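# Move three fridge bottles to cart tray, close fridge

## Task

Remove all three bottles from the refrigerator and set each one standing upright on the cart's uppermost tray; afterwards close the refrigerator door completely. Failure conditions: a glass bottle dropping from any real height, the refrigerator door being slammed while opening or closing, or the robot toppling or being left leaning. At the end the robot must have released everything and backed away, and nothing may count as placed if it only stays put because the robot is holding it.

## Robot and tools

ROBOT. A Hello Robot Stretch 4 with a single arm: an omni-wheel base, a lift sliding up a mast, an arm that telescopes forward, a three-joint wrist (yaw, pitch, roll) and a two-finger gripper. It stands about 1.6 m tall, and no part of the base rim is more than 0.23 m from the base origin. There are four cameras: head_camera (top of mast, looking ahead and down; turn the base to look elsewhere), head_left_camera and head_right_camera (fisheyes beside it that look more steeply down and show the base and arm), and wrist_camera (looks along the fingers, with the fingertips near the bottom of the image).

FRAMES. Base frame: origin on the floor beneath the base centre, x forward, y left, z up. hand_pose, given in this frame, is a fixed point between the open fingertips; it may not match the true position exactly. With every wrist joint at 0, the hand axes line up with the base axes. The odometry frame is the base frame as it was when the scene began. base_odometry comes only from wheel rotation, so slipping shows up as travel. Heading runs from -3.142 to 3.142, with left positive.

execute_actions(actions, cameras). actions is a list holding exactly one action, or nothing at all (an empty list just returns the state and images). An action may contain base, joints, or both, and can also carry pace and contact_limits. {"end_of_arm": "enable_torque"} must be sent as an action by itself. All motions in an action begin together.
- base: a single relative move, measured from the base position in the latest state report. {"translate_m": d} drives straight, forward positive, -2 to 2 m. {"strafe_m": d} slides sideways, left positive, -2 to 2 m. {"rotate_rad": d} turns in place, counter-clockwise positive, -3.2 to 3.2 rad.
- joints: absolute targets given by name. lift_m 0 to 1.2; arm_m 0 to 0.55 (extension forward); wrist_yaw_rad -1.134 to 4.276 (0 is forward, positive turns left, 3.14 is folded back, and above 3.4 the arm may be in the way); wrist_pitch_rad -1.117 to 4.259 (0 level, 1.57 pointing down); wrist_roll_rad -1.117 to 4.259 (0 puts both fingers at equal height, positive turns clockwise when viewed from behind); gripper_m -0.038 to 0.141 (fingertip gap in metres; negative values press the fingers together). Done tolerances: lift/arm ±0.004, yaw/roll ±0.02, pitch ±0.05, gripper ±0.004. A joint target outside its range is clipped and the result reports it. Any other invalid value or unknown key rejects the whole call. A single action cannot run longer than 15 s. A joint or base left out of an action may keep pushing toward its previous target.
- pace: "slow", "default", "fast" or "max". Base speed is 0.1/0.3/0.4/0.6 m/s and turning 1/2/3/4 rad/s in that order, reduced further when the lift is above 0.2 (down to 0.3 m/s and 1 rad/s at 1.2).
- contact_limits: only {"arm_m": x}, where x runs from 0 (stops at the lightest touch) to 0.75 (pushes hardest). The default is 0.5.
- cameras: a list of camera names, or "all". Leaving it out or passing null means all; [] means none.
If a result reports a stop, any later execute_actions, wait or finished_scene calls in that same reply are skipped.

wait(seconds): 0 to 10. Sends no commands and returns the state and images.
zoom_image(camera, region): region is [x0, y0, x1, y1] in pixels of that camera's most recent full image, at most 504x504, origin at the top-left.
finished_scene(scene): ends the given scene (1 or 2) for good and reports whether it succeeded. The next scene's task appears in that result.

RESULTS. base_status and joint_status: "done"; "off_target" (came to rest short of the target and may still be pushing); "contact_stop_at_<key>" (ran into something; the target is dropped and the part can go slack, so a slack lift may sink under load and slack wheels may roll); "limit_stop_at_<name>", for example own_body or tilt (leaning more than 6 degrees makes lift, arm and wheels slack and unresponsive until the lean is reduced); "torque_fault" (a wrist or gripper motor has gone limp and must be re-enabled with enable_torque). on_its_own describes things this call did not command; "held at" gives a held target, not the actual position. lidar_m: 12 distances at 30-degree steps, the first straight ahead and then counter-clockwise (4th left, 7th behind, 10th right). "-" means nothing seen or closer than 0.25 m. Glass and thin legs may not show. wrist_depth_mm: a 7x7 grid of depths, 100 to 2000 mm, with clear objects left out. turned_by_wheels versus turned_by_imu: a gap above about 0.1 rad indicates a collision or slip. base_tilt is in degrees, forward/right positive, with roughly 1.5 degrees of fixed bias. motor_effort is a percentage with the peak in brackets; a resting value outside the normal range means the motor is pushing or carrying a load.

GRIPPING. Command gripper_m below the bottle's width to grip. Lower values squeeze harder and draw the object toward the wrist. Neither the reading nor "done" proves an object is held, so check gripper effort and the images. If the fingertips catch on a surface underneath, raise the lift.

CAUTIONS. Lower the glass bottles to the tray before releasing them, and never drop them. Open and close the refrigerator door slowly, at low contact limits, and never slam it. Avoid driving or turning with a heavy load held far out. Steady pushes with the gripper high up can tip the robot. A tilted-up, rolled wrist can cause own-body stops. To unfold the wrist at the start, send lift_m 0.4 and wrist_yaw_rad 0 together. Loose objects may sometimes get nudged. Shorter total motion time is better. When finished, open the gripper, back away, and leave the robot standing level.

Each tool is called after ">>>" in YAML: its name, and indented under it one key for each argument.

## Session

>>> execute_actions:
  actions: []

Scene clock: 0.00 s.
base_odometry: x=+0.000 y=+0.000 heading=+0.000 (m, m, rad; odometry frame)
turned_by_wheels: +0.000 (rad since the last result)
turned_by_imu: +0.000 (rad since the last result)
base_tilt: forward=-0.3 right=+0.0 (deg)
lidar_m: 0.94 1.43 1.52 1.70 1.04 1.29 2.00 1.68 2.22 2.04 0.85 0.82
base_status: not commanded
joint_positions: lift_m=+0.146 arm_m=+0.003 wrist_yaw_rad=+3.109 wrist_pitch_rad=+0.013 wrist_roll_rad=+0.006 gripper_m=+0.057
joint_status: not commanded
motor_effort: lift_m=+19 arm_m=+0 wrist_yaw_rad=+0 wrist_pitch_rad=-6 wrist_roll_rad=+0 gripper_m=-2 wheel_0=+0 wheel_1=+0 wheel_2=+0 (%)
hand_pose: x=-0.1119 y=+0.0968 z=+0.3206 quat_wxyz=(+0.016, -0.007, +0.003, +1.000) (m; base frame)
wrist_depth_mm: 135 138 - - - - - / 109 137 - - - - 1229 / 109 136 - - - - - / 120 136 - - - - - / 135 1756 - - - - - / 1499 1499 1205 1464 1308 1430 1205 / 960 831 831 878 820 931 931
pictures: head_camera, head_left_camera, head_right_camera, wrist_camera
Images, in order (width x height): head_camera 420x560, head_left_camera 420x672, head_right_camera 420x672, wrist_camera 616x392.

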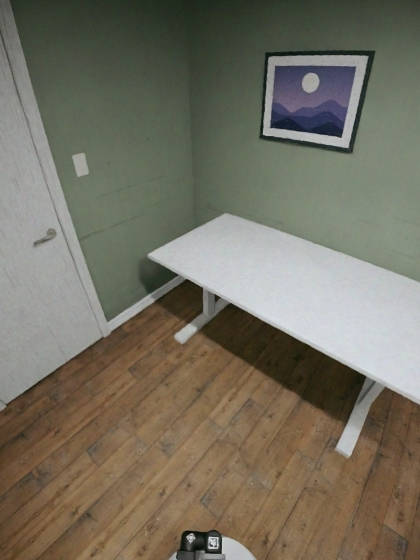

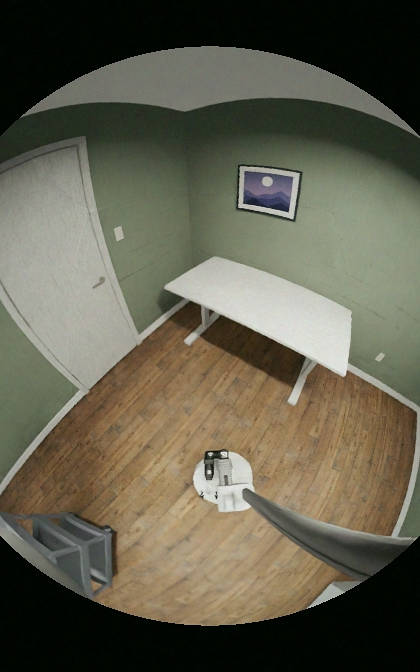

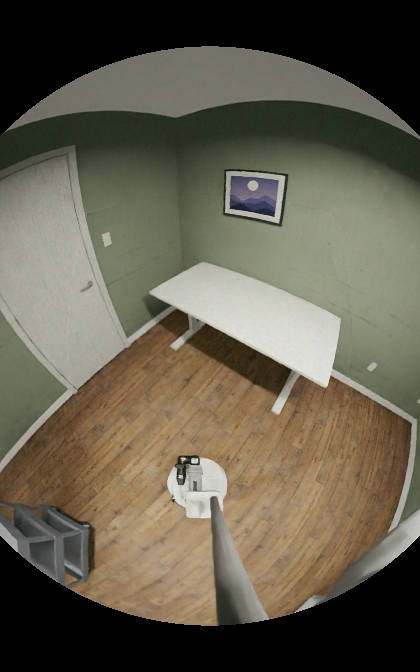

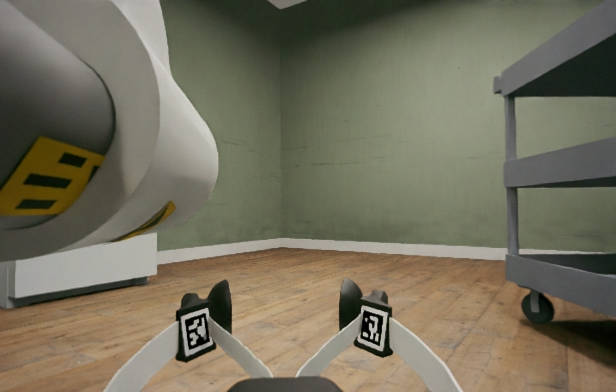

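>>> execute_actions:
  actions:
    - {"base":{"rotate_rad":-2.7},"joints":{"lift_m":0.6,"wrist_yaw_rad":0}}

Scene clock: 2.90 s.
base_odometry: x=+0.000 y=+0.000 heading=-2.699 (m, m, rad; odometry frame)
turned_by_wheels: -2.699 (rad since the last result)
turned_by_imu: -2.720 (rad since the last result)
base_tilt: forward=-0.4 right=+0.0 (deg)
lidar_m: 1.68 2.22 2.18 0.86 0.83 0.91 1.33 1.52 1.63 1.02 1.16 2.95
base_status: done
joint_positions: lift_m=+0.600 arm_m=+0.003 wrist_yaw_rad=+0.000 wrist_pitch_rad=+0.013 wrist_roll_rad=+0.006 gripper_m=+0.057
joint_status: all done
motor_effort: lift_m=+21(21) arm_m=+0(0) wrist_yaw_rad=+0(9) wrist_pitch_rad=-8(6) wrist_roll_rad=+0(0) gripper_m=-2(3) wheel_0=+6(10) wheel_1=+3(8) wheel_2=+3(7) (%)
hand_pose: x=+0.4621 y=-0.0874 z=+0.7741 quat_wxyz=(+1.000, +0.003, +0.007, +0.000) (m; base frame)
wrist_depth_mm: 1661 1863 1499 1618 - - - / 1661 1863 1499 1618 - - - / 1661 1808 1499 1618 - - - / 1661 1921 1499 1618 - - - / 1708 1808 1499 1618 - - - / 1661 1808 1464 1537 - - - / 1661 1756 1366 1537 1708 - -
pictures: head_camera, head_left_camera, head_right_camera, wrist_camera
Images, in order (width x height): head_camera 420x560, head_left_camera 420x672, head_right_camera 420x672, wrist_camera 616x392.

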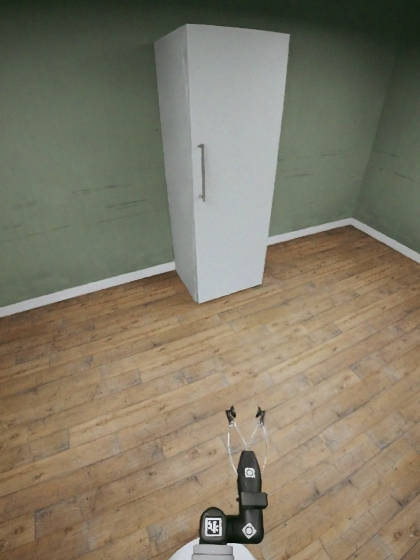

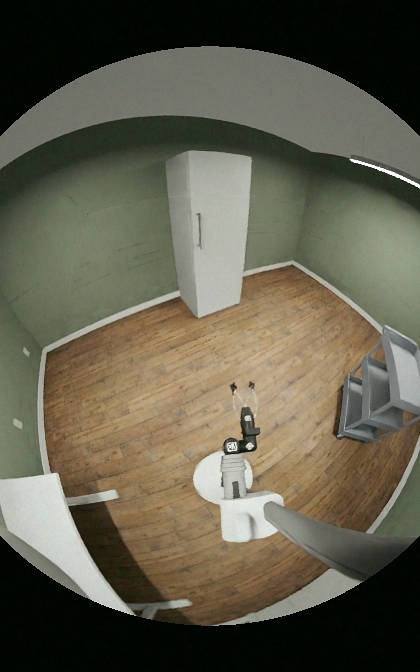

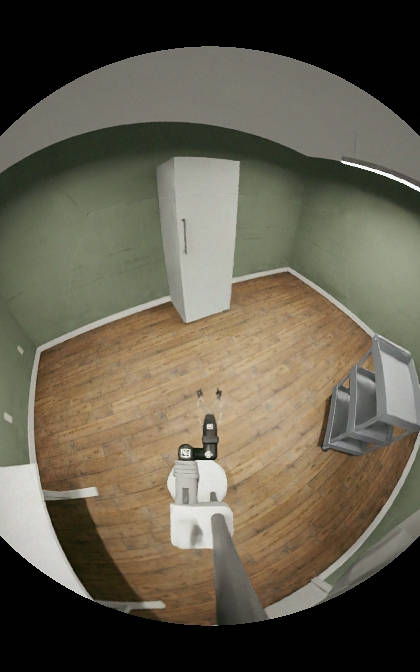

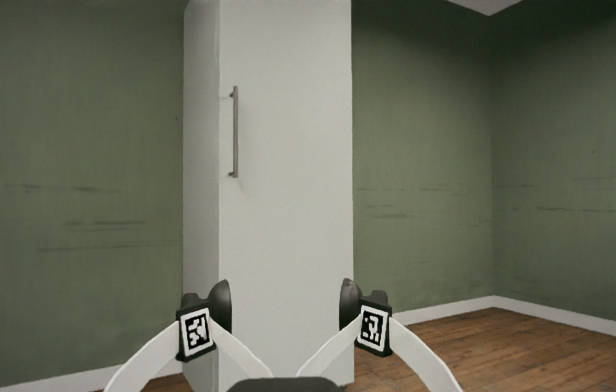

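>>> execute_actions:
  actions:
    - {"base":{"rotate_rad":0.5},"joints":{"lift_m":0.9,"gripper_m":0.1}}
  cameras: []

>>> execute_actions:
  actions:
    - {"base":{"translate_m":0.6}}
  cameras: []

>>> execute_actions:
  actions:
    - {"base":{"strafe_m":-0.65}}

Scene clock: 5.37 s.
base_odometry: x=+0.000 y=+0.000 heading=-2.199 (m, m, rad; odometry frame)
turned_by_wheels: +0.500 (rad since the last result)
turned_by_imu: +0.504 (rad since the last result)
base_tilt: forward=-0.3 right=+0.0 (deg)
lidar_m: 2.22 2.22 0.88 0.83 0.89 1.32 1.50 1.64 1.04 1.15 3.05 1.68
base_status: done
joint_positions: lift_m=+0.900 arm_m=+0.003 wrist_yaw_rad=+0.000 wrist_pitch_rad=+0.013 wrist_roll_rad=+0.006 gripper_m=+0.100
joint_status: all done
motor_effort: lift_m=+21(23) arm_m=+0(0) wrist_yaw_rad=+0(1) wrist_pitch_rad=-7(7) wrist_roll_rad=+0(0) gripper_m=-3(1) wheel_0=-4(10) wheel_1=+0(7) wheel_2=+0(6) (%)
hand_pose: x=+0.4621 y=-0.0874 z=+1.0742 quat_wxyz=(+1.000, +0.003, +0.007, +0.000) (m; base frame)
wrist_depth_mm: 1863 1921 - - - 1336 1366 / 1921 1983 1921 - - 1366 1397 / 1863 1921 1983 1921 - 1366 1366 / 1921 1863 1863 1921 1921 1336 1336 / 1863 1921 1921 1983 1983 1336 1336 / 1921 1921 1921 1863 217 1336 1336 / 1863 1863 1921 1863 1863 1336 1336
pictures: none
No camera images: the call's "cameras" was empty. Leave "cameras" out to get every camera's image.

Scene clock: 8.87 s.
base_odometry: x=-0.353 y=-0.485 heading=-2.199 (m, m, rad; odometry frame)
turned_by_wheels: +0.001 (rad since the last result)
turned_by_imu: +0.000 (rad since the last result)
base_tilt: forward=-0.3 right=+0.0 (deg)
lidar_m: 1.62 1.71 1.64 0.93 0.86 1.22 2.11 1.42 1.36 3.16 1.37 1.17
base_status: done
joint_positions: lift_m=+0.900 arm_m=+0.003 wrist_yaw_rad=+0.000 wrist_pitch_rad=+0.013 wrist_roll_rad=+0.006 gripper_m=+0.100
joint_status: not commanded
motor_effort: lift_m=+20(21) arm_m=+0(0) wrist_yaw_rad=+0(1) wrist_pitch_rad=-6(6) wrist_roll_rad=+0(0) gripper_m=-1(1) wheel_0=+5(9) wheel_1=+2(7) wheel_2=+1(11) (%)
hand_pose: x=+0.4621 y=-0.0874 z=+1.0743 quat_wxyz=(+1.000, +0.003, +0.007, +0.000) (m; base frame)
wrist_depth_mm: 1366 1336 1366 1366 1366 1182 809 / 1336 1336 1397 1397 1366 1160 809 / 1336 1366 1336 1366 1397 1160 820 / 1366 1336 1336 1366 1366 1160 831 / 1336 1336 1336 1366 1366 1182 820 / 1308 1336 1336 1336 216 1182 820 / 1336 1336 1308 1336 1366 1078 820
pictures: none
No camera images: the call's "cameras" was empty. Leave "cameras" out to get every camera's image.

Scene clock: 12.37 s.
base_odometry: x=-0.879 y=-0.104 heading=-2.198 (m, m, rad; odometry frame)
turned_by_wheels: +0.000 (rad since the last result)
turned_by_imu: +0.002 (rad since the last result)
base_tilt: forward=-0.3 right=-0.1 (deg)
lidar_m: 0.90 1.68 2.33 1.50 1.55 2.21 2.17 0.98 1.03 2.52 2.17 0.99
base_status: done
joint_positions: lift_m=+0.900 arm_m=+0.003 wrist_yaw_rad=+0.000 wrist_pitch_rad=+0.013 wrist_roll_rad=+0.006 gripper_m=+0.100
joint_status: not commanded
motor_effort: lift_m=+20(20) arm_m=+0(0) wrist_yaw_rad=+0(1) wrist_pitch_rad=-5(7) wrist_roll_rad=+0(0) gripper_m=+0(2) wheel_0=+4(13) wheel_1=+0(9) wheel_2=+0(1) (%)
hand_pose: x=+0.4621 y=-0.0874 z=+1.0743 quat_wxyz=(+1.000, +0.003, +0.007, +0.000) (m; base frame)
wrist_depth_mm: 1308 1336 1336 732 732 750 741 / 1336 1308 1336 732 741 750 750 / 1308 1336 1336 723 732 732 732 / 1308 1366 1308 732 723 723 741 / 1336 1336 1308 732 732 732 723 / 1308 1308 1336 723 216 723 732 / 1308 1336 1281 715 732 723 723
pictures: head_camera, head_left_camera, head_right_camera, wrist_camera
Images, in order (width x height): head_camera 420x560, head_left_camera 420x672, head_right_camera 420x672, wrist_camera 616x392.

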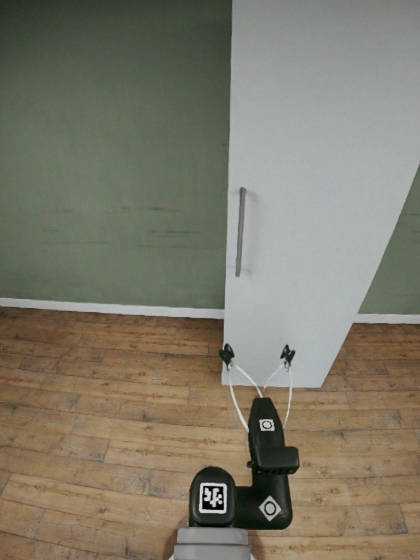

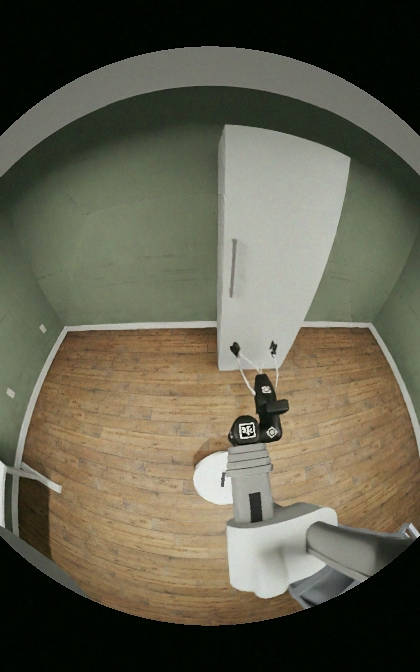

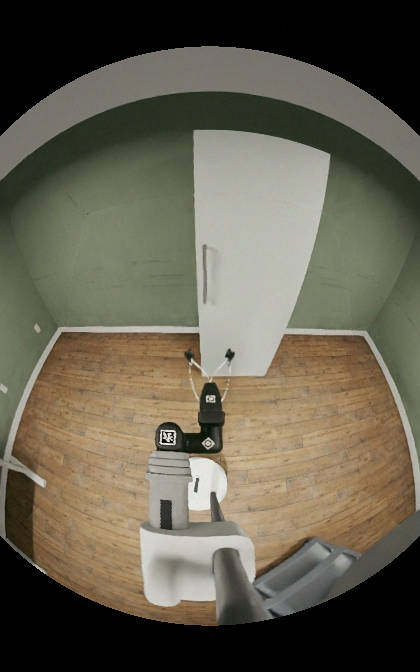

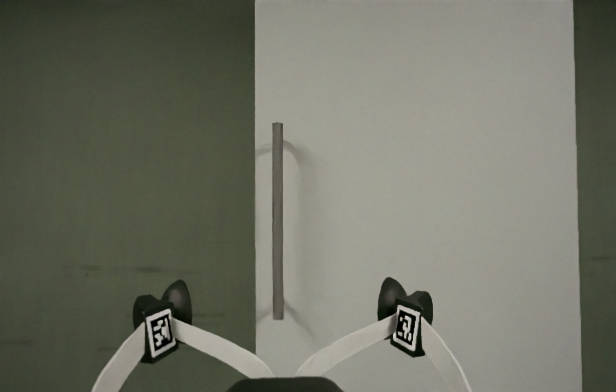

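>>> execute_actions:
  actions:
    - {"base":{"rotate_rad":0.04},"joints":{"arm_m":0.4}}
  cameras: ["head_camera","wrist_camera"]

Scene clock: 14.77 s.
base_odometry: x=-0.879 y=-0.104 heading=-2.159 (m, m, rad; odometry frame)
turned_by_wheels: +0.039 (rad since the last result)
turned_by_imu: +0.040 (rad since the last result)
base_tilt: forward=-0.2 right=+0.0 (deg)
lidar_m: 0.91 1.70 2.31 1.51 1.58 2.20 2.17 0.98 1.02 2.52 2.09 0.99
base_status: done
joint_positions: lift_m=+0.900 arm_m=+0.399 wrist_yaw_rad=+0.000 wrist_pitch_rad=+0.013 wrist_roll_rad=+0.006 gripper_m=+0.100
joint_status: all done
motor_effort: lift_m=+20(20) arm_m=+8(8) wrist_yaw_rad=-1(1) wrist_pitch_rad=-8(7) wrist_roll_rad=+0(1) gripper_m=-2(2) wheel_0=-5(5) wheel_1=-3(5) wheel_2=-3(5) (%)
hand_pose: x=+0.8580 y=-0.0874 z=+1.0743 quat_wxyz=(+1.000, +0.003, +0.007, +0.000) (m; base frame)
wrist_depth_mm: 976 960 976 340 336 336 336 / 960 960 960 340 338 336 334 / 960 960 960 336 334 334 332 / 976 960 931 336 334 332 332 / 960 960 946 334 334 332 330 / 960 960 976 334 216 332 330 / 946 931 931 270 330 329 329
pictures: head_camera, wrist_camera
Images, in order (width x height): head_camera 420x560, wrist_camera 616x392.

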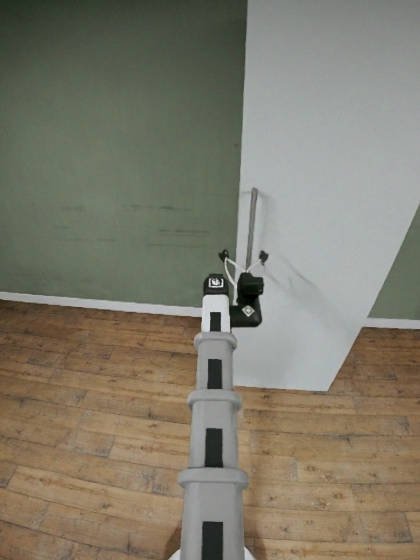

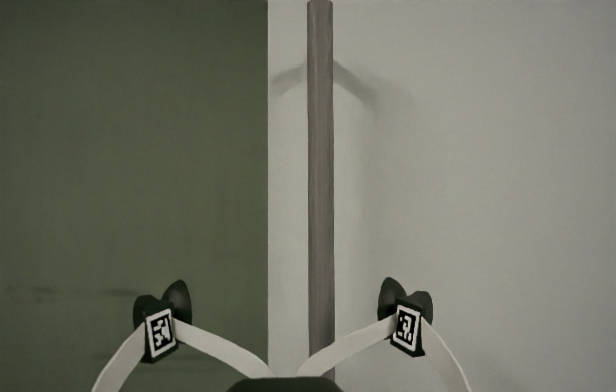

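>>> execute_actions:
  actions:
    - {"base":{"strafe_m":-0.022},"joints":{"arm_m":0.45}}
  cameras: ["wrist_camera"]

>>> execute_actions:
  actions:
    - {"joints":{"gripper_m":-0.02}}
  cameras: ["wrist_camera"]

>>> execute_actions:
  actions:
    - {"joints":{"arm_m":0.3},"pace":"slow"}
  cameras: ["head_camera","wrist_camera"]

Scene clock: 15.97 s.
base_odometry: x=-0.897 y=-0.091 heading=-2.159 (m, m, rad; odometry frame)
turned_by_wheels: +0.000 (rad since the last result)
turned_by_imu: +0.001 (rad since the last result)
base_tilt: forward=-0.4 right=-0.1 (deg)
lidar_m: 0.89 1.71 2.31 1.52 1.60 2.17 2.17 0.97 1.02 2.48 2.10 0.99
base_status: done
joint_positions: lift_m=+0.900 arm_m=+0.449 wrist_yaw_rad=+0.000 wrist_pitch_rad=+0.013 wrist_roll_rad=+0.006 gripper_m=+0.100
joint_status: all done
motor_effort: lift_m=+20(20) arm_m=+8(9) wrist_yaw_rad=+0(0) wrist_pitch_rad=-6(7) wrist_roll_rad=+1(0) gripper_m=+0(2) wheel_0=+3(11) wheel_1=+0(9) wheel_2=+0(2) (%)
hand_pose: x=+0.9079 y=-0.0874 z=+1.0743 quat_wxyz=(+1.000, +0.003, +0.007, +0.000) (m; base frame)
wrist_depth_mm: 917 917 904 287 286 286 285 / 917 917 917 286 285 283 283 / 917 917 904 285 285 282 283 / 917 904 891 286 283 282 282 / 904 904 904 283 282 279 279 / 917 904 904 281 216 279 281 / 891 904 282 219 278 279 278
pictures: wrist_camera
Images, in order (width x height): wrist_camera 616x392.

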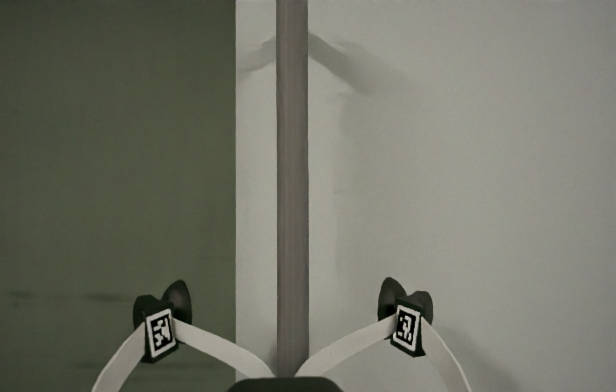

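Scene clock: 17.90 s.
base_odometry: x=-0.897 y=-0.091 heading=-2.159 (m, m, rad; odometry frame)
turned_by_wheels: +0.000 (rad since the last result)
turned_by_imu: +0.001 (rad since the last result)
base_tilt: forward=-0.3 right=-0.1 (deg)
lidar_m: 0.91 1.70 2.33 1.53 1.59 2.18 2.17 0.96 1.03 2.49 2.12 0.99
base_status: not commanded
joint_positions: lift_m=+0.900 arm_m=+0.449 wrist_yaw_rad=-0.001 wrist_pitch_rad=+0.013 wrist_roll_rad=+0.006 gripper_m=-0.019
joint_status: all done
motor_effort: lift_m=+20(20) arm_m=+5(8) wrist_yaw_rad=+2(8) wrist_pitch_rad=-7(6) wrist_roll_rad=+0(1) gripper_m=-23(23) wheel_0=+2(2) wheel_1=+1(1) wheel_2=-1(0) (%)
hand_pose: x=+0.9084 y=-0.0876 z=+1.0743 quat_wxyz=(+1.000, +0.003, +0.007, +0.000) (m; base frame)
wrist_depth_mm: 931 917 904 287 285 285 282 / 917 931 917 285 286 285 283 / 904 917 917 283 283 281 282 / 917 904 904 283 282 282 282 / 891 891 904 282 282 281 281 / 904 904 282 208 281 279 279 / 891 891 176 218 278 278 278
pictures: wrist_camera
Images, in order (width x height): wrist_camera 616x392.

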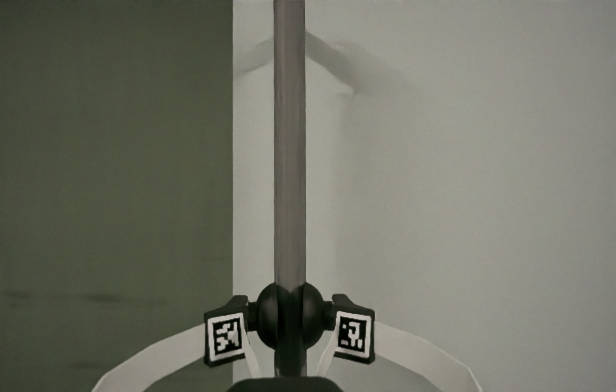

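Scene clock: 20.67 s.
base_odometry: x=-0.897 y=-0.091 heading=-2.159 (m, m, rad; odometry frame)
turned_by_wheels: +0.000 (rad since the last result)
turned_by_imu: +0.001 (rad since the last result)
base_tilt: forward=-0.4 right=-0.1 (deg)
lidar_m: 0.91 1.71 2.31 1.54 1.61 2.19 2.18 0.97 1.02 2.49 2.10 0.98
base_status: not commanded
joint_positions: lift_m=+0.900 arm_m=+0.301 wrist_yaw_rad=+0.000 wrist_pitch_rad=+0.013 wrist_roll_rad=+0.006 gripper_m=-0.020
joint_status: all done
motor_effort: lift_m=+20(20) arm_m=-8(11) wrist_yaw_rad=+1(12) wrist_pitch_rad=-7(7) wrist_roll_rad=+1(0) gripper_m=-14(22) wheel_0=+2(2) wheel_1=+1(1) wheel_2=-2(2) (%)
hand_pose: x=+0.7608 y=-0.0874 z=+1.0743 quat_wxyz=(+1.000, +0.003, +0.007, +0.000) (m; base frame)
wrist_depth_mm: 1060 1078 1078 436 433 433 430 / 1060 1060 1060 430 433 430 427 / 1042 1060 1078 433 427 427 430 / 1060 1060 1042 430 430 427 424 / 1060 1042 1042 430 427 424 424 / 1060 1060 1025 201 427 424 421 / 1042 1025 176 364 168 421 421
pictures: head_camera, wrist_camera
Images, in order (width x height): head_camera 420x560, wrist_camera 616x392.

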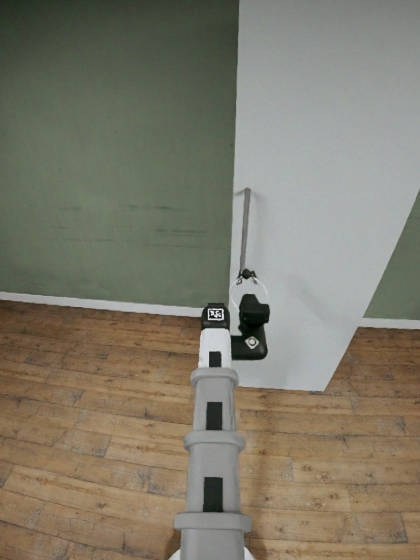

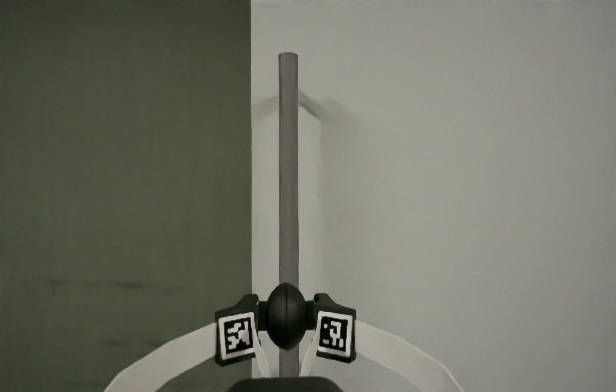

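Slipped. Go deeper so the tips close behind the handle.

>>> execute_actions:
  actions:
    - {"joints":{"gripper_m":0.07,"arm_m":0.4}}
  cameras: []

>>> execute_actions:
  actions:
    - {"joints":{"arm_m":0.485}}
  cameras: []

>>> execute_actions:
  actions:
    - {"joints":{"gripper_m":-0.038}}
  cameras: ["wrist_camera"]

>>> execute_actions:
  actions:
    - {"joints":{"arm_m":0.35},"pace":"slow"}
  cameras: ["head_camera","wrist_camera"]

Scene clock: 22.47 s.
base_odometry: x=-0.897 y=-0.091 heading=-2.159 (m, m, rad; odometry frame)
turned_by_wheels: +0.000 (rad since the last result)
turned_by_imu: +0.001 (rad since the last result)
base_tilt: forward=-0.3 right=-0.2 (deg)
lidar_m: 0.90 1.70 2.32 1.52 1.59 2.19 2.16 0.98 1.03 2.48 2.12 0.98
base_status: not commanded
joint_positions: lift_m=+0.900 arm_m=+0.399 wrist_yaw_rad=+0.000 wrist_pitch_rad=+0.013 wrist_roll_rad=+0.006 gripper_m=+0.070
joint_status: all done
motor_effort: lift_m=+20(20) arm_m=+8(9) wrist_yaw_rad=+0(0) wrist_pitch_rad=-7(7) wrist_roll_rad=+0(0) gripper_m=-3(12) wheel_0=+1(2) wheel_1=+1(1) wheel_2=-1(1) (%)
hand_pose: x=+0.8580 y=-0.0874 z=+1.0743 quat_wxyz=(+1.000, +0.003, +0.007, +0.000) (m; base frame)
wrist_depth_mm: 960 976 960 336 336 334 334 / 960 960 960 336 334 332 332 / 960 946 960 334 334 332 332 / 960 960 960 334 332 330 330 / 960 960 946 332 332 330 330 / 946 931 334 332 220 327 329 / 946 931 332 268 327 327 327
pictures: none
No camera images: the call's "cameras" was empty. Leave "cameras" out to get every camera's image.

Scene clock: 23.67 s.
base_odometry: x=-0.897 y=-0.091 heading=-2.159 (m, m, rad; odometry frame)
turned_by_wheels: +0.000 (rad since the last result)
turned_by_imu: +0.000 (rad since the last result)
base_tilt: forward=-0.3 right=+0.0 (deg)
lidar_m: 0.90 1.70 2.31 1.54 1.60 2.21 2.17 0.97 1.02 2.48 2.11 0.98
base_status: not commanded
joint_positions: lift_m=+0.900 arm_m=+0.484 wrist_yaw_rad=+0.000 wrist_pitch_rad=+0.013 wrist_roll_rad=+0.006 gripper_m=+0.070
joint_status: all done
motor_effort: lift_m=+20(20) arm_m=+8(9) wrist_yaw_rad=+0(0) wrist_pitch_rad=-7(6) wrist_roll_rad=+0(0) gripper_m=-3(2) wheel_0=+1(2) wheel_1=+1(1) wheel_2=-1(1) (%)
hand_pose: x=+0.9430 y=-0.0874 z=+1.0743 quat_wxyz=(+1.000, +0.003, +0.007, +0.000) (m; base frame)
wrist_depth_mm: 878 891 878 253 251 251 251 / 878 878 878 250 251 250 249 / 878 878 854 250 250 249 248 / 878 866 866 250 249 247 248 / 866 866 866 248 248 248 247 / 866 866 249 248 219 246 245 / 866 854 248 184 246 245 244
pictures: none
No camera images: the call's "cameras" was empty. Leave "cameras" out to get every camera's image.

Scene clock: 25.43 s.
base_odometry: x=-0.897 y=-0.092 heading=-2.158 (m, m, rad; odometry frame)
turned_by_wheels: +0.002 (rad since the last result)
turned_by_imu: -0.033 (rad since the last result)
base_tilt: forward=-0.2 right=-0.1 (deg)
lidar_m: 0.91 1.68 2.33 1.52 1.55 2.21 2.18 0.98 1.02 2.50 2.16 1.00
base_status: not commanded
joint_positions: lift_m=+0.900 arm_m=+0.486 wrist_yaw_rad=+0.022 wrist_pitch_rad=+0.014 wrist_roll_rad=+0.006 gripper_m=-0.037
joint_status: all done
on_its_own: wrist_yaw_rad is at rest, and its effort (-62) is outside its rest range (-13 to +13)
motor_effort: lift_m=+20(20) arm_m=-4(8) wrist_yaw_rad=-62(64) wrist_pitch_rad=-8(6) wrist_roll_rad=+0(0) gripper_m=-27(26) wheel_0=+2(6) wheel_1=-1(1) wheel_2=+20(19) (%)
hand_pose: x=+0.9469 y=-0.0811 z=+1.0742 quat_wxyz=(+1.000, +0.003, +0.007, +0.011) (m; base frame)
wrist_depth_mm: 878 866 241 240 240 238 238 / 878 866 240 239 238 237 237 / 854 866 239 238 238 237 236 / 866 854 238 236 236 236 236 / 854 854 236 236 236 236 234 / 854 866 202 179 236 234 234 / 842 153 179 175 168 235 234
pictures: wrist_camera
Images, in order (width x height): wrist_camera 616x392.

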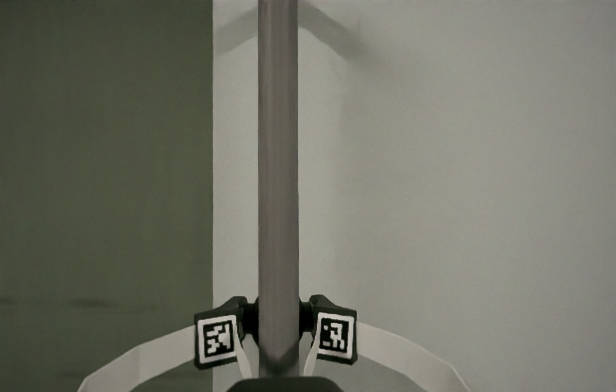

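Scene clock: 27.03 s.
base_odometry: x=-0.897 y=-0.091 heading=-2.159 (m, m, rad; odometry frame)
turned_by_wheels: -0.001 (rad since the last result)
turned_by_imu: +0.018 (rad since the last result)
base_tilt: forward=-0.3 right=+0.0 (deg)
lidar_m: 0.90 1.69 2.32 1.52 1.58 2.20 2.17 0.97 1.03 2.49 2.11 0.99
base_status: not commanded
joint_positions: lift_m=+0.900 arm_m=+0.490 wrist_yaw_rad=+0.004 wrist_pitch_rad=+0.016 wrist_roll_rad=+0.006 gripper_m=-0.037
joint_status: arm_m contact_stop (moved +0.004 of -0.136)
on_its_own: arm_m is slack since a contact_stop (your +0.350 is given up)
motor_effort: lift_m=+19(20) arm_m=+0(21) wrist_yaw_rad=-11(73) wrist_pitch_rad=-12(33) wrist_roll_rad=+0(0) gripper_m=-20(29) wheel_0=-1(4) wheel_1=+0(3) wheel_2=+2(25) (%)
hand_pose: x=+0.9498 y=-0.0863 z=+1.0737 quat_wxyz=(+1.000, +0.003, +0.008, +0.002) (m; base frame)
wrist_depth_mm: 866 866 239 239 239 239 239 / 866 866 238 238 239 237 237 / 842 866 238 237 236 236 237 / 854 854 236 236 236 236 236 / 854 866 237 236 236 235 235 / 854 842 236 180 236 236 235 / 842 154 176 174 168 235 234
pictures: head_camera, wrist_camera
Images, in order (width x height): head_camera 420x560, wrist_camera 616x392.

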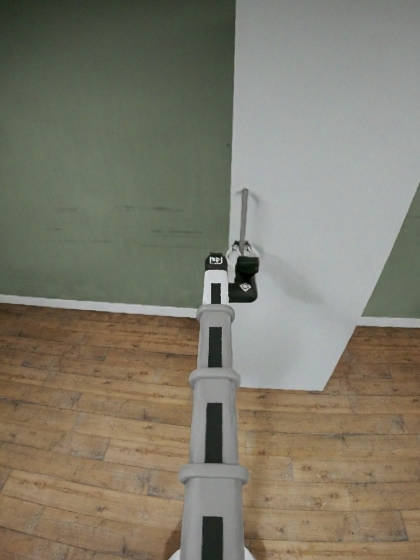

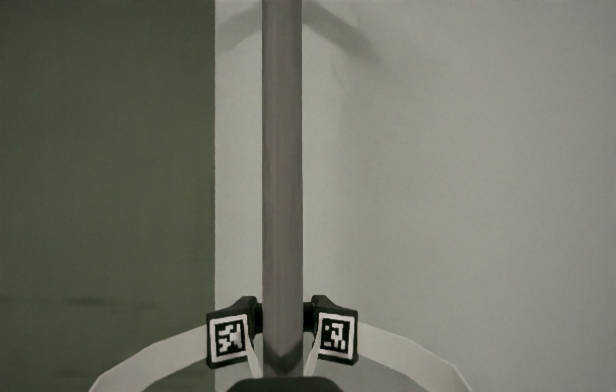

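>>> execute_actions:
  actions:
    - {"joints":{"arm_m":0.38},"pace":"slow","contact_limits":{"arm_m":0.75}}
  cameras: ["head_camera","wrist_camera"]

Scene clock: 29.57 s.
base_odometry: x=-0.897 y=-0.091 heading=-2.160 (m, m, rad; odometry frame)
turned_by_wheels: -0.001 (rad since the last result)
turned_by_imu: -0.016 (rad since the last result)
base_tilt: forward=-0.2 right=-0.1 (deg)
lidar_m: 0.79 1.68 2.31 1.52 1.55 2.22 2.16 0.98 1.04 2.50 2.17 0.90
base_status: not commanded
joint_positions: lift_m=+0.900 arm_m=+0.381 wrist_yaw_rad=-0.002 wrist_pitch_rad=+0.014 wrist_roll_rad=+0.006 gripper_m=-0.037
joint_status: all done
motor_effort: lift_m=+18(22) arm_m=-8(23) wrist_yaw_rad=+8(77) wrist_pitch_rad=-5(85) wrist_roll_rad=+0(2) gripper_m=-17(30) wheel_0=-3(10) wheel_1=-1(12) wheel_2=-4(26) (%)
contact_limits: arm_m 0.75
hand_pose: x=+0.8405 y=-0.0881 z=+1.0743 quat_wxyz=(+1.000, +0.003, +0.007, -0.001) (m; base frame)
wrist_depth_mm: 976 960 226 174 248 264 277 / 960 960 225 173 248 262 277 / 960 976 224 173 247 262 276 / 960 960 223 172 246 259 274 / 960 946 221 171 244 258 272 / 946 976 217 169 242 257 272 / 931 153 176 168 172 256 270
pictures: head_camera, wrist_camera
Images, in order (width x height): head_camera 420x560, wrist_camera 616x392.

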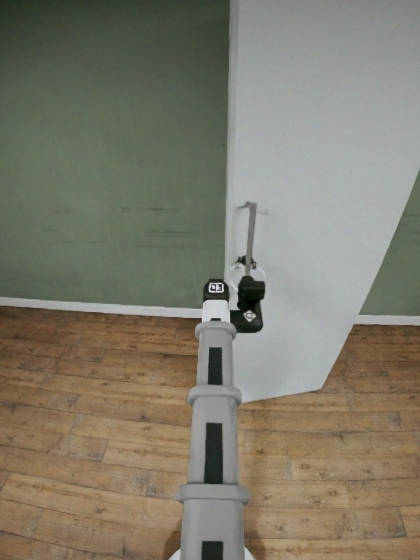

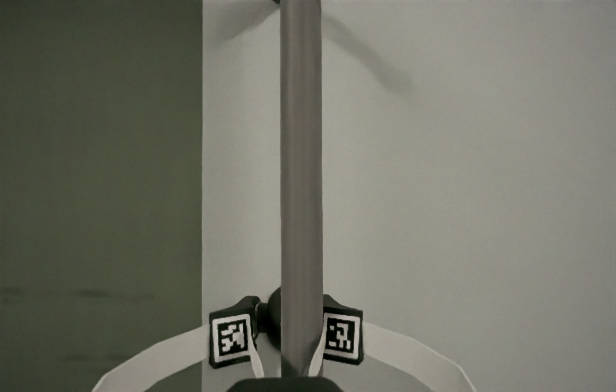

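>>> execute_actions:
  actions:
    - {"base":{"strafe_m":-0.09},"joints":{"arm_m":0.23},"pace":"slow"}
  cameras: []

>>> execute_actions:
  actions:
    - {"base":{"strafe_m":-0.13},"joints":{"arm_m":0.12},"pace":"slow"}

Scene clock: 32.67 s.
base_odometry: x=-0.972 y=-0.041 heading=-2.159 (m, m, rad; odometry frame)
turned_by_wheels: +0.001 (rad since the last result)
turned_by_imu: +0.003 (rad since the last result)
base_tilt: forward=-0.3 right=+0.1 (deg)
lidar_m: 0.64 1.67 2.39 1.60 1.66 2.21 0.97 0.93 0.98 2.41 2.15 0.80
base_status: done
joint_positions: lift_m=+0.900 arm_m=+0.231 wrist_yaw_rad=+0.000 wrist_pitch_rad=+0.014 wrist_roll_rad=+0.006 gripper_m=-0.037
joint_status: all done
motor_effort: lift_m=+18(18) arm_m=-8(10) wrist_yaw_rad=+2(46) wrist_pitch_rad=-7(8) wrist_roll_rad=+0(0) gripper_m=-18(19) wheel_0=+7(22) wheel_1=+1(8) wheel_2=+2(6) (%)
hand_pose: x=+0.6908 y=-0.0875 z=+1.0743 quat_wxyz=(+1.000, +0.003, +0.007, +0.000) (m; base frame)
wrist_depth_mm: 1078 1118 219 251 287 340 404 / 1118 1098 218 250 287 336 399 / 1118 1098 217 249 286 334 397 / 1078 1098 216 249 285 332 394 / 1098 1078 216 247 283 332 392 / 1078 1078 208 184 281 329 392 / 1098 156 172 175 169 327 389
pictures: none
No camera images: the call's "cameras" was empty. Leave "cameras" out to get every camera's image.

Scene clock: 35.10 s.
base_odometry: x=-1.080 y=+0.031 heading=-2.158 (m, m, rad; odometry frame)
turned_by_wheels: +0.001 (rad since the last result)
turned_by_imu: +0.002 (rad since the last result)
base_tilt: forward=-0.3 right=+0.0 (deg)
lidar_m: 0.50 1.67 2.37 1.75 1.81 2.23 0.90 0.87 0.90 2.28 2.10 0.72
base_status: done
joint_positions: lift_m=+0.900 arm_m=+0.121 wrist_yaw_rad=+0.002 wrist_pitch_rad=+0.013 wrist_roll_rad=+0.006 gripper_m=-0.038
joint_status: all done
motor_effort: lift_m=+18(18) arm_m=-5(10) wrist_yaw_rad=-6(15) wrist_pitch_rad=-6(7) wrist_roll_rad=+0(0) gripper_m=-16(19) wheel_0=+12(14) wheel_1=-2(5) wheel_2=+0(0) (%)
hand_pose: x=+0.5805 y=-0.0867 z=+1.0744 quat_wxyz=(+1.000, +0.003, +0.007, +0.001) (m; base frame)
wrist_depth_mm: 1205 177 196 264 345 508 1205 / 1229 177 195 260 343 500 1205 / 1205 176 195 260 342 496 1229 / 1205 176 194 258 342 488 1205 / 1182 176 193 258 336 488 1182 / 1160 175 172 198 334 488 1182 / 1205 160 169 179 166 480 1182
pictures: head_camera, head_left_camera, head_right_camera, wrist_camera
Images, in order (width x height): head_camera 420x560, head_left_camera 420x672, head_right_camera 420x672, wrist_camera 616x392.

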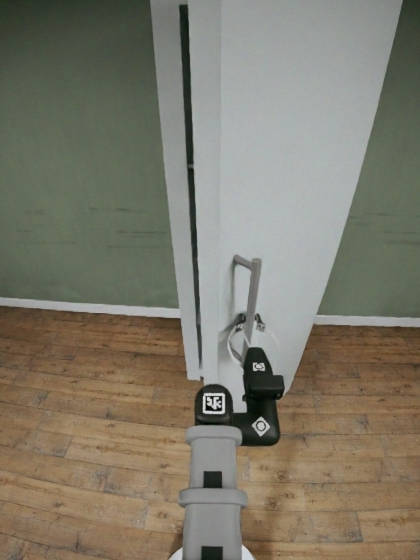

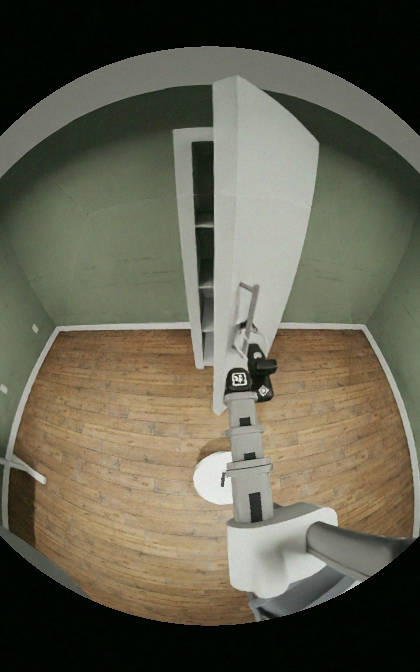

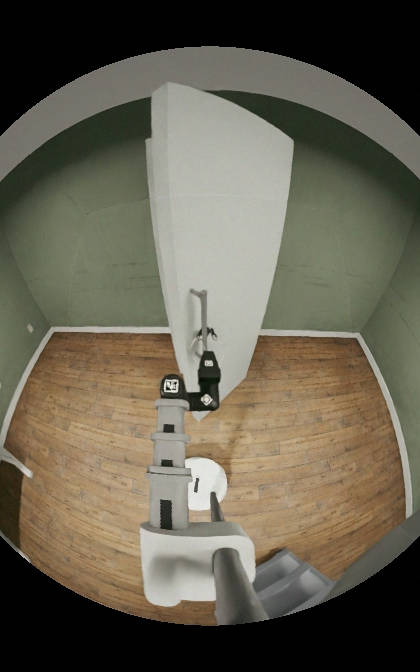

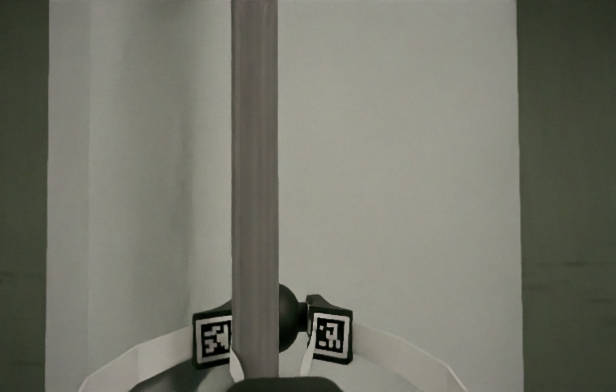

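>>> execute_actions:
  actions:
    - {"joints":{"gripper_m":0.04}}
  cameras: []

>>> execute_actions:
  actions:
    - {"base":{"translate_m":-0.08},"joints":{"arm_m":0.0},"pace":"slow"}
  cameras: ["head_camera"]

>>> execute_actions:
  actions:
    - {"base":{"strafe_m":0.25},"joints":{"gripper_m":0.0}}
  cameras: []

>>> execute_actions:
  actions:
    - {"joints":{"arm_m":0.25}}

Scene clock: 49.33 s.
base_odometry: x=-1.080 y=+0.031 heading=-2.158 (m, m, rad; odometry frame)
turned_by_wheels: +0.000 (rad since the last result)
turned_by_imu: +0.002 (rad since the last result)
base_tilt: forward=-0.3 right=+0.1 (deg)
lidar_m: 0.52 1.67 2.40 1.74 1.80 2.26 0.91 0.86 0.91 2.28 2.12 0.75
base_status: not commanded
joint_positions: lift_m=+0.900 arm_m=+0.121 wrist_yaw_rad=-0.001 wrist_pitch_rad=+0.013 wrist_roll_rad=+0.006 gripper_m=+0.040
joint_status: all done
motor_effort: lift_m=+18(18) arm_m=-5(5) wrist_yaw_rad=+4(12) wrist_pitch_rad=-7(7) wrist_roll_rad=+0(0) gripper_m=+0(15) wheel_0=+12(12) wheel_1=-1(2) wheel_2=+0(0) (%)
hand_pose: x=+0.5801 y=-0.0877 z=+1.0744 quat_wxyz=(+1.000, +0.003, +0.007, -0.001) (m; base frame)
wrist_depth_mm: 214 192 162 281 366 525 1229 / 212 191 162 281 364 517 1229 / 211 191 161 278 362 517 1229 / 208 190 161 277 359 512 1229 / 207 190 160 276 355 508 1205 / 206 189 160 257 357 504 1205 / 203 177 159 257 187 496 1205
pictures: none
No camera images: the call's "cameras" was empty. Leave "cameras" out to get every camera's image.

Scene clock: 51.80 s.
base_odometry: x=-1.035 y=+0.097 heading=-2.159 (m, m, rad; odometry frame)
turned_by_wheels: +0.000 (rad since the last result)
turned_by_imu: +0.000 (rad since the last result)
base_tilt: forward=-0.3 right=+0.0 (deg)
lidar_m: 0.60 1.76 2.49 1.71 1.82 2.16 0.85 0.80 0.85 2.28 2.24 0.84
base_status: done
joint_positions: lift_m=+0.900 arm_m=+0.004 wrist_yaw_rad=+0.000 wrist_pitch_rad=+0.014 wrist_roll_rad=+0.006 gripper_m=+0.040
joint_status: arm_m off_target (ended at +0.004, target +0.000)
joint sent to its limit — the command would take arm_m past its lower limit, so that joint was sent only as far as its limit.
motor_effort: lift_m=+18(18) arm_m=-8(8) wrist_yaw_rad=-1(18) wrist_pitch_rad=-7(8) wrist_roll_rad=+0(0) gripper_m=-3(3) wheel_0=-5(10) wheel_1=-3(6) wheel_2=+2(7) (%)
hand_pose: x=+0.4635 y=-0.0874 z=+1.0743 quat_wxyz=(+1.000, +0.003, +0.007, +0.000) (m; base frame)
wrist_depth_mm: 1430 1397 397 488 647 1397 1397 / 1397 1397 382 488 640 1430 1397 / 1397 1366 387 484 634 1430 1430 / 1366 1366 384 484 627 1397 1397 / 1336 1430 384 480 634 1430 1397 / 1336 1366 209 449 627 1397 1366 / 1366 1336 345 449 544 1366 1397
pictures: head_camera
Images, in order (width x height): head_camera 420x560.

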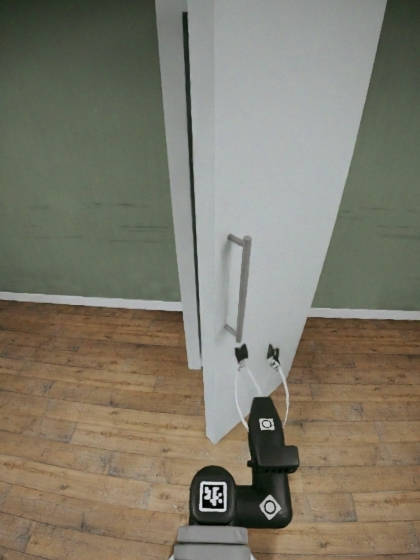

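Scene clock: 53.93 s.
base_odometry: x=-0.827 y=-0.042 heading=-2.159 (m, m, rad; odometry frame)
turned_by_wheels: +0.000 (rad since the last result)
turned_by_imu: +0.001 (rad since the last result)
base_tilt: forward=-0.2 right=-0.1 (deg)
lidar_m: 1.10 1.77 2.30 1.46 1.55 2.14 2.10 0.92 0.96 2.52 2.26 0.65
base_status: done
joint_positions: lift_m=+0.900 arm_m=+0.004 wrist_yaw_rad=+0.000 wrist_pitch_rad=+0.014 wrist_roll_rad=+0.006 gripper_m=+0.000
joint_status: all done
motor_effort: lift_m=+18(18) arm_m=-8(8) wrist_yaw_rad=-1(0) wrist_pitch_rad=-7(8) wrist_roll_rad=+0(0) gripper_m=-5(8) wheel_0=-3(12) wheel_1=+1(9) wheel_2=+0(0) (%)
hand_pose: x=+0.4635 y=-0.0874 z=+1.0743 quat_wxyz=(+1.000, +0.003, +0.007, +0.000) (m; base frame)
wrist_depth_mm: 1430 1430 1430 1255 421 473 1430 / 1430 1397 1397 1281 421 394 1397 / 1397 1397 1430 1008 418 413 820 / 1366 1366 1397 1281 415 413 809 / 1397 1366 1397 1138 418 407 788 / 1366 1366 1397 203 413 404 778 / 1366 1397 181 185 163 389 768
pictures: none
No camera images: the call's "cameras" was empty. Leave "cameras" out to get every camera's image.

Scene clock: 55.80 s.
base_odometry: x=-0.827 y=-0.042 heading=-2.159 (m, m, rad; odometry frame)
turned_by_wheels: +0.000 (rad since the last result)
turned_by_imu: +0.001 (rad since the last result)
base_tilt: forward=-0.2 right=+0.0 (deg)
lidar_m: 1.11 1.78 2.30 1.48 1.53 2.13 2.09 0.92 0.96 2.52 2.25 0.65
base_status: not commanded
joint_positions: lift_m=+0.900 arm_m=+0.249 wrist_yaw_rad=+0.000 wrist_pitch_rad=+0.013 wrist_roll_rad=+0.006 gripper_m=+0.000
joint_status: all done
motor_effort: lift_m=+18(18) arm_m=+8(9) wrist_yaw_rad=+0(0) wrist_pitch_rad=-5(8) wrist_roll_rad=+0(0) gripper_m=-6(5) wheel_0=-3(3) wheel_1=+1(1) wheel_2=+0(0) (%)
hand_pose: x=+0.7080 y=-0.0874 z=+1.0744 quat_wxyz=(+1.000, +0.003, +0.007, +0.000) (m; base frame)
wrist_depth_mm: 1160 1182 1160 634 1060 1025 177 / 1160 1182 1160 640 1060 904 176 / 1182 1160 1160 627 1025 917 176 / 1160 1182 1160 627 1078 1025 175 / 1160 1138 1160 621 1025 1042 176 / 1160 1138 1160 203 750 741 175 / 1138 1138 181 185 163 1025 174
pictures: head_camera, head_left_camera, head_right_camera, wrist_camera
Images, in order (width x height): head_camera 420x560, head_left_camera 420x672, head_right_camera 420x672, wrist_camera 616x392.

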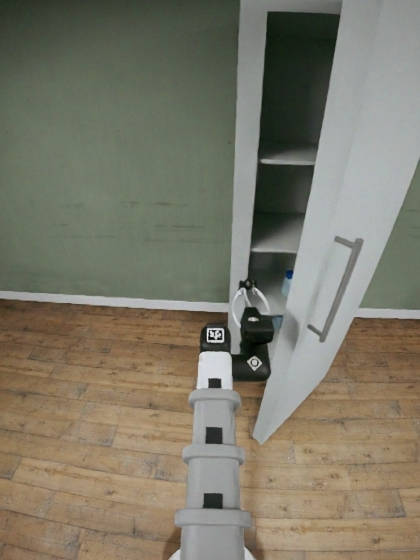

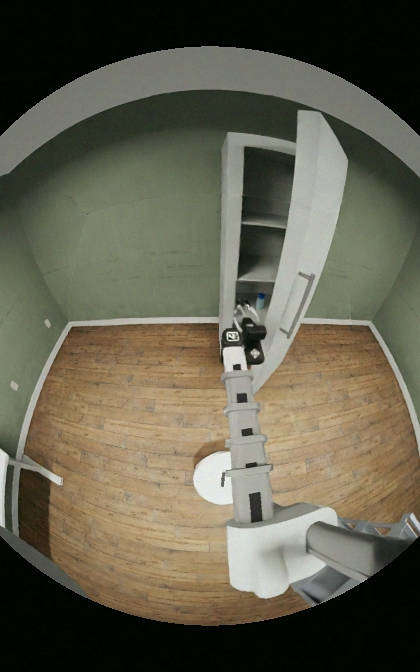

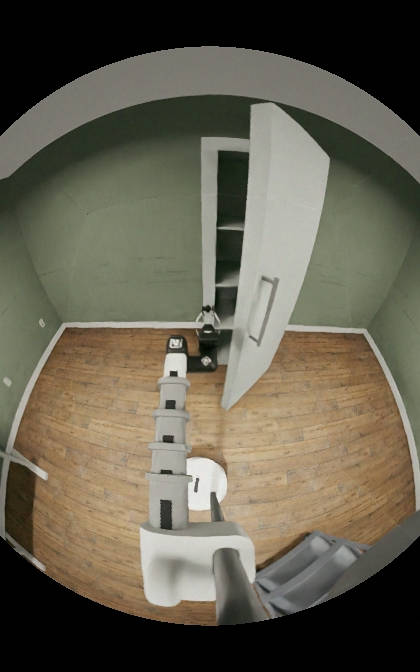

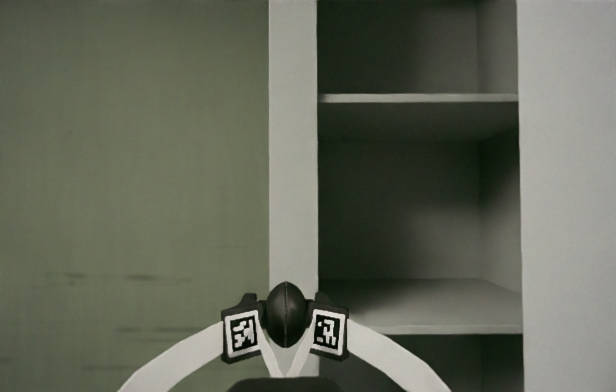

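>>> execute_actions:
  actions:
    - {"base":{"translate_m":0.12},"joints":{"arm_m":0.3},"pace":"slow"}
  cameras: []

>>> execute_actions:
  actions:
    - {"base":{"strafe_m":-0.4},"pace":"slow"}

Scene clock: 58.60 s.
base_odometry: x=-0.894 y=-0.141 heading=-2.158 (m, m, rad; odometry frame)
turned_by_wheels: +0.000 (rad since the last result)
turned_by_imu: +0.001 (rad since the last result)
base_tilt: forward=-0.4 right=-0.1 (deg)
lidar_m: 1.00 1.64 2.30 1.51 1.54 2.18 2.21 1.02 1.07 2.54 2.10 0.55
base_status: done
joint_positions: lift_m=+0.900 arm_m=+0.299 wrist_yaw_rad=+0.000 wrist_pitch_rad=+0.013 wrist_roll_rad=+0.006 gripper_m=+0.000
joint_status: all done
motor_effort: lift_m=+18(19) arm_m=+8(8) wrist_yaw_rad=+0(0) wrist_pitch_rad=-6(6) wrist_roll_rad=+0(0) gripper_m=-6(6) wheel_0=+6(8) wheel_1=+2(7) wheel_2=-4(8) (%)
hand_pose: x=+0.7580 y=-0.0874 z=+1.0744 quat_wxyz=(+1.000, +0.003, +0.007, +0.000) (m; base frame)
wrist_depth_mm: 1008 1025 1025 462 891 891 723 / 991 1008 1025 462 559 554 559 / 991 1008 1008 459 878 891 715 / 1025 1008 1008 459 878 891 732 / 976 1008 1008 455 878 878 723 / 991 976 1008 203 759 750 683 / 991 1008 182 186 163 517 521
pictures: none
No camera images: the call's "cameras" was empty. Leave "cameras" out to get every camera's image.

Scene clock: 63.73 s.
base_odometry: x=-1.227 y=+0.079 heading=-2.156 (m, m, rad; odometry frame)
turned_by_wheels: +0.003 (rad since the last result)
turned_by_imu: +0.545 (rad since the last result)
base_tilt: forward=-0.3 right=-0.1 (deg)
lidar_m: 0.47 2.13 1.82 1.84 2.43 1.07 1.01 2.30 2.24 1.85 0.65 0.43
base_status: done
joint_positions: lift_m=+0.900 arm_m=+0.299 wrist_yaw_rad=+0.003 wrist_pitch_rad=+0.013 wrist_roll_rad=+0.003 gripper_m=+0.000
joint_status: not commanded
motor_effort: lift_m=+18(18) arm_m=+3(8) wrist_yaw_rad=-7(36) wrist_pitch_rad=-5(19) wrist_roll_rad=+9(23) gripper_m=-5(8) wheel_0=+23(35) wheel_1=+2(7) wheel_2=+11(11) (%)
hand_pose: x=+0.7591 y=-0.0867 z=+1.0744 quat_wxyz=(+1.000, +0.002, +0.007, +0.001) (m; base frame)
wrist_depth_mm: 1808 1397 1229 1025 904 312 286 / 1756 1397 1205 1025 904 310 287 / 1708 1397 1205 1025 904 310 286 / 1708 1397 1160 1042 904 307 285 / 1708 1397 1182 1025 917 309 283 / 1708 1397 1205 203 904 307 283 / 1708 1397 182 186 163 307 281
pictures: head_camera, head_left_camera, head_right_camera, wrist_camera
Images, in order (width x height): head_camera 420x560, head_left_camera 420x672, head_right_camera 420x672, wrist_camera 616x392.

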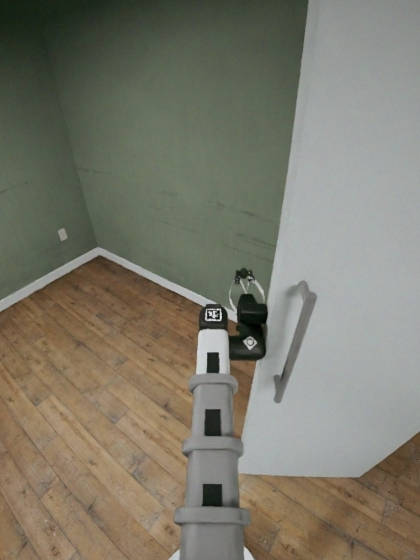

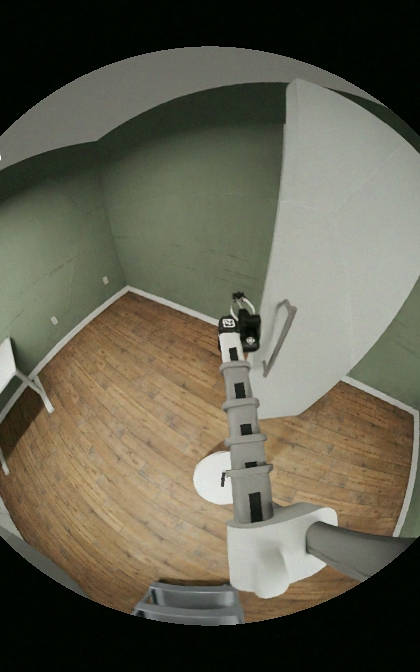

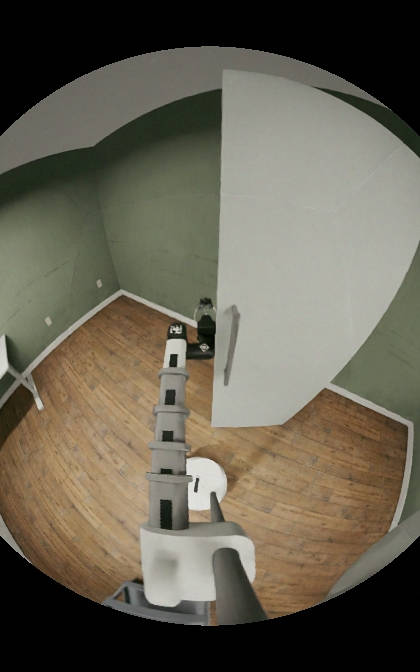

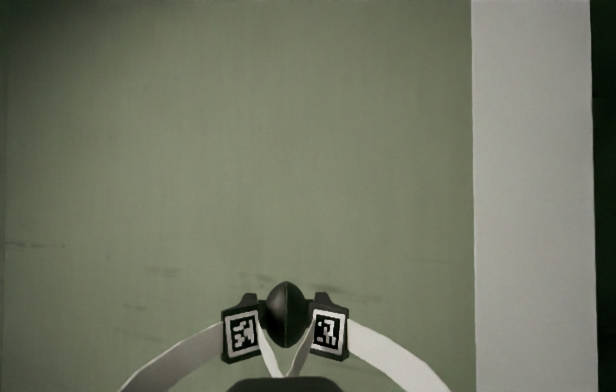

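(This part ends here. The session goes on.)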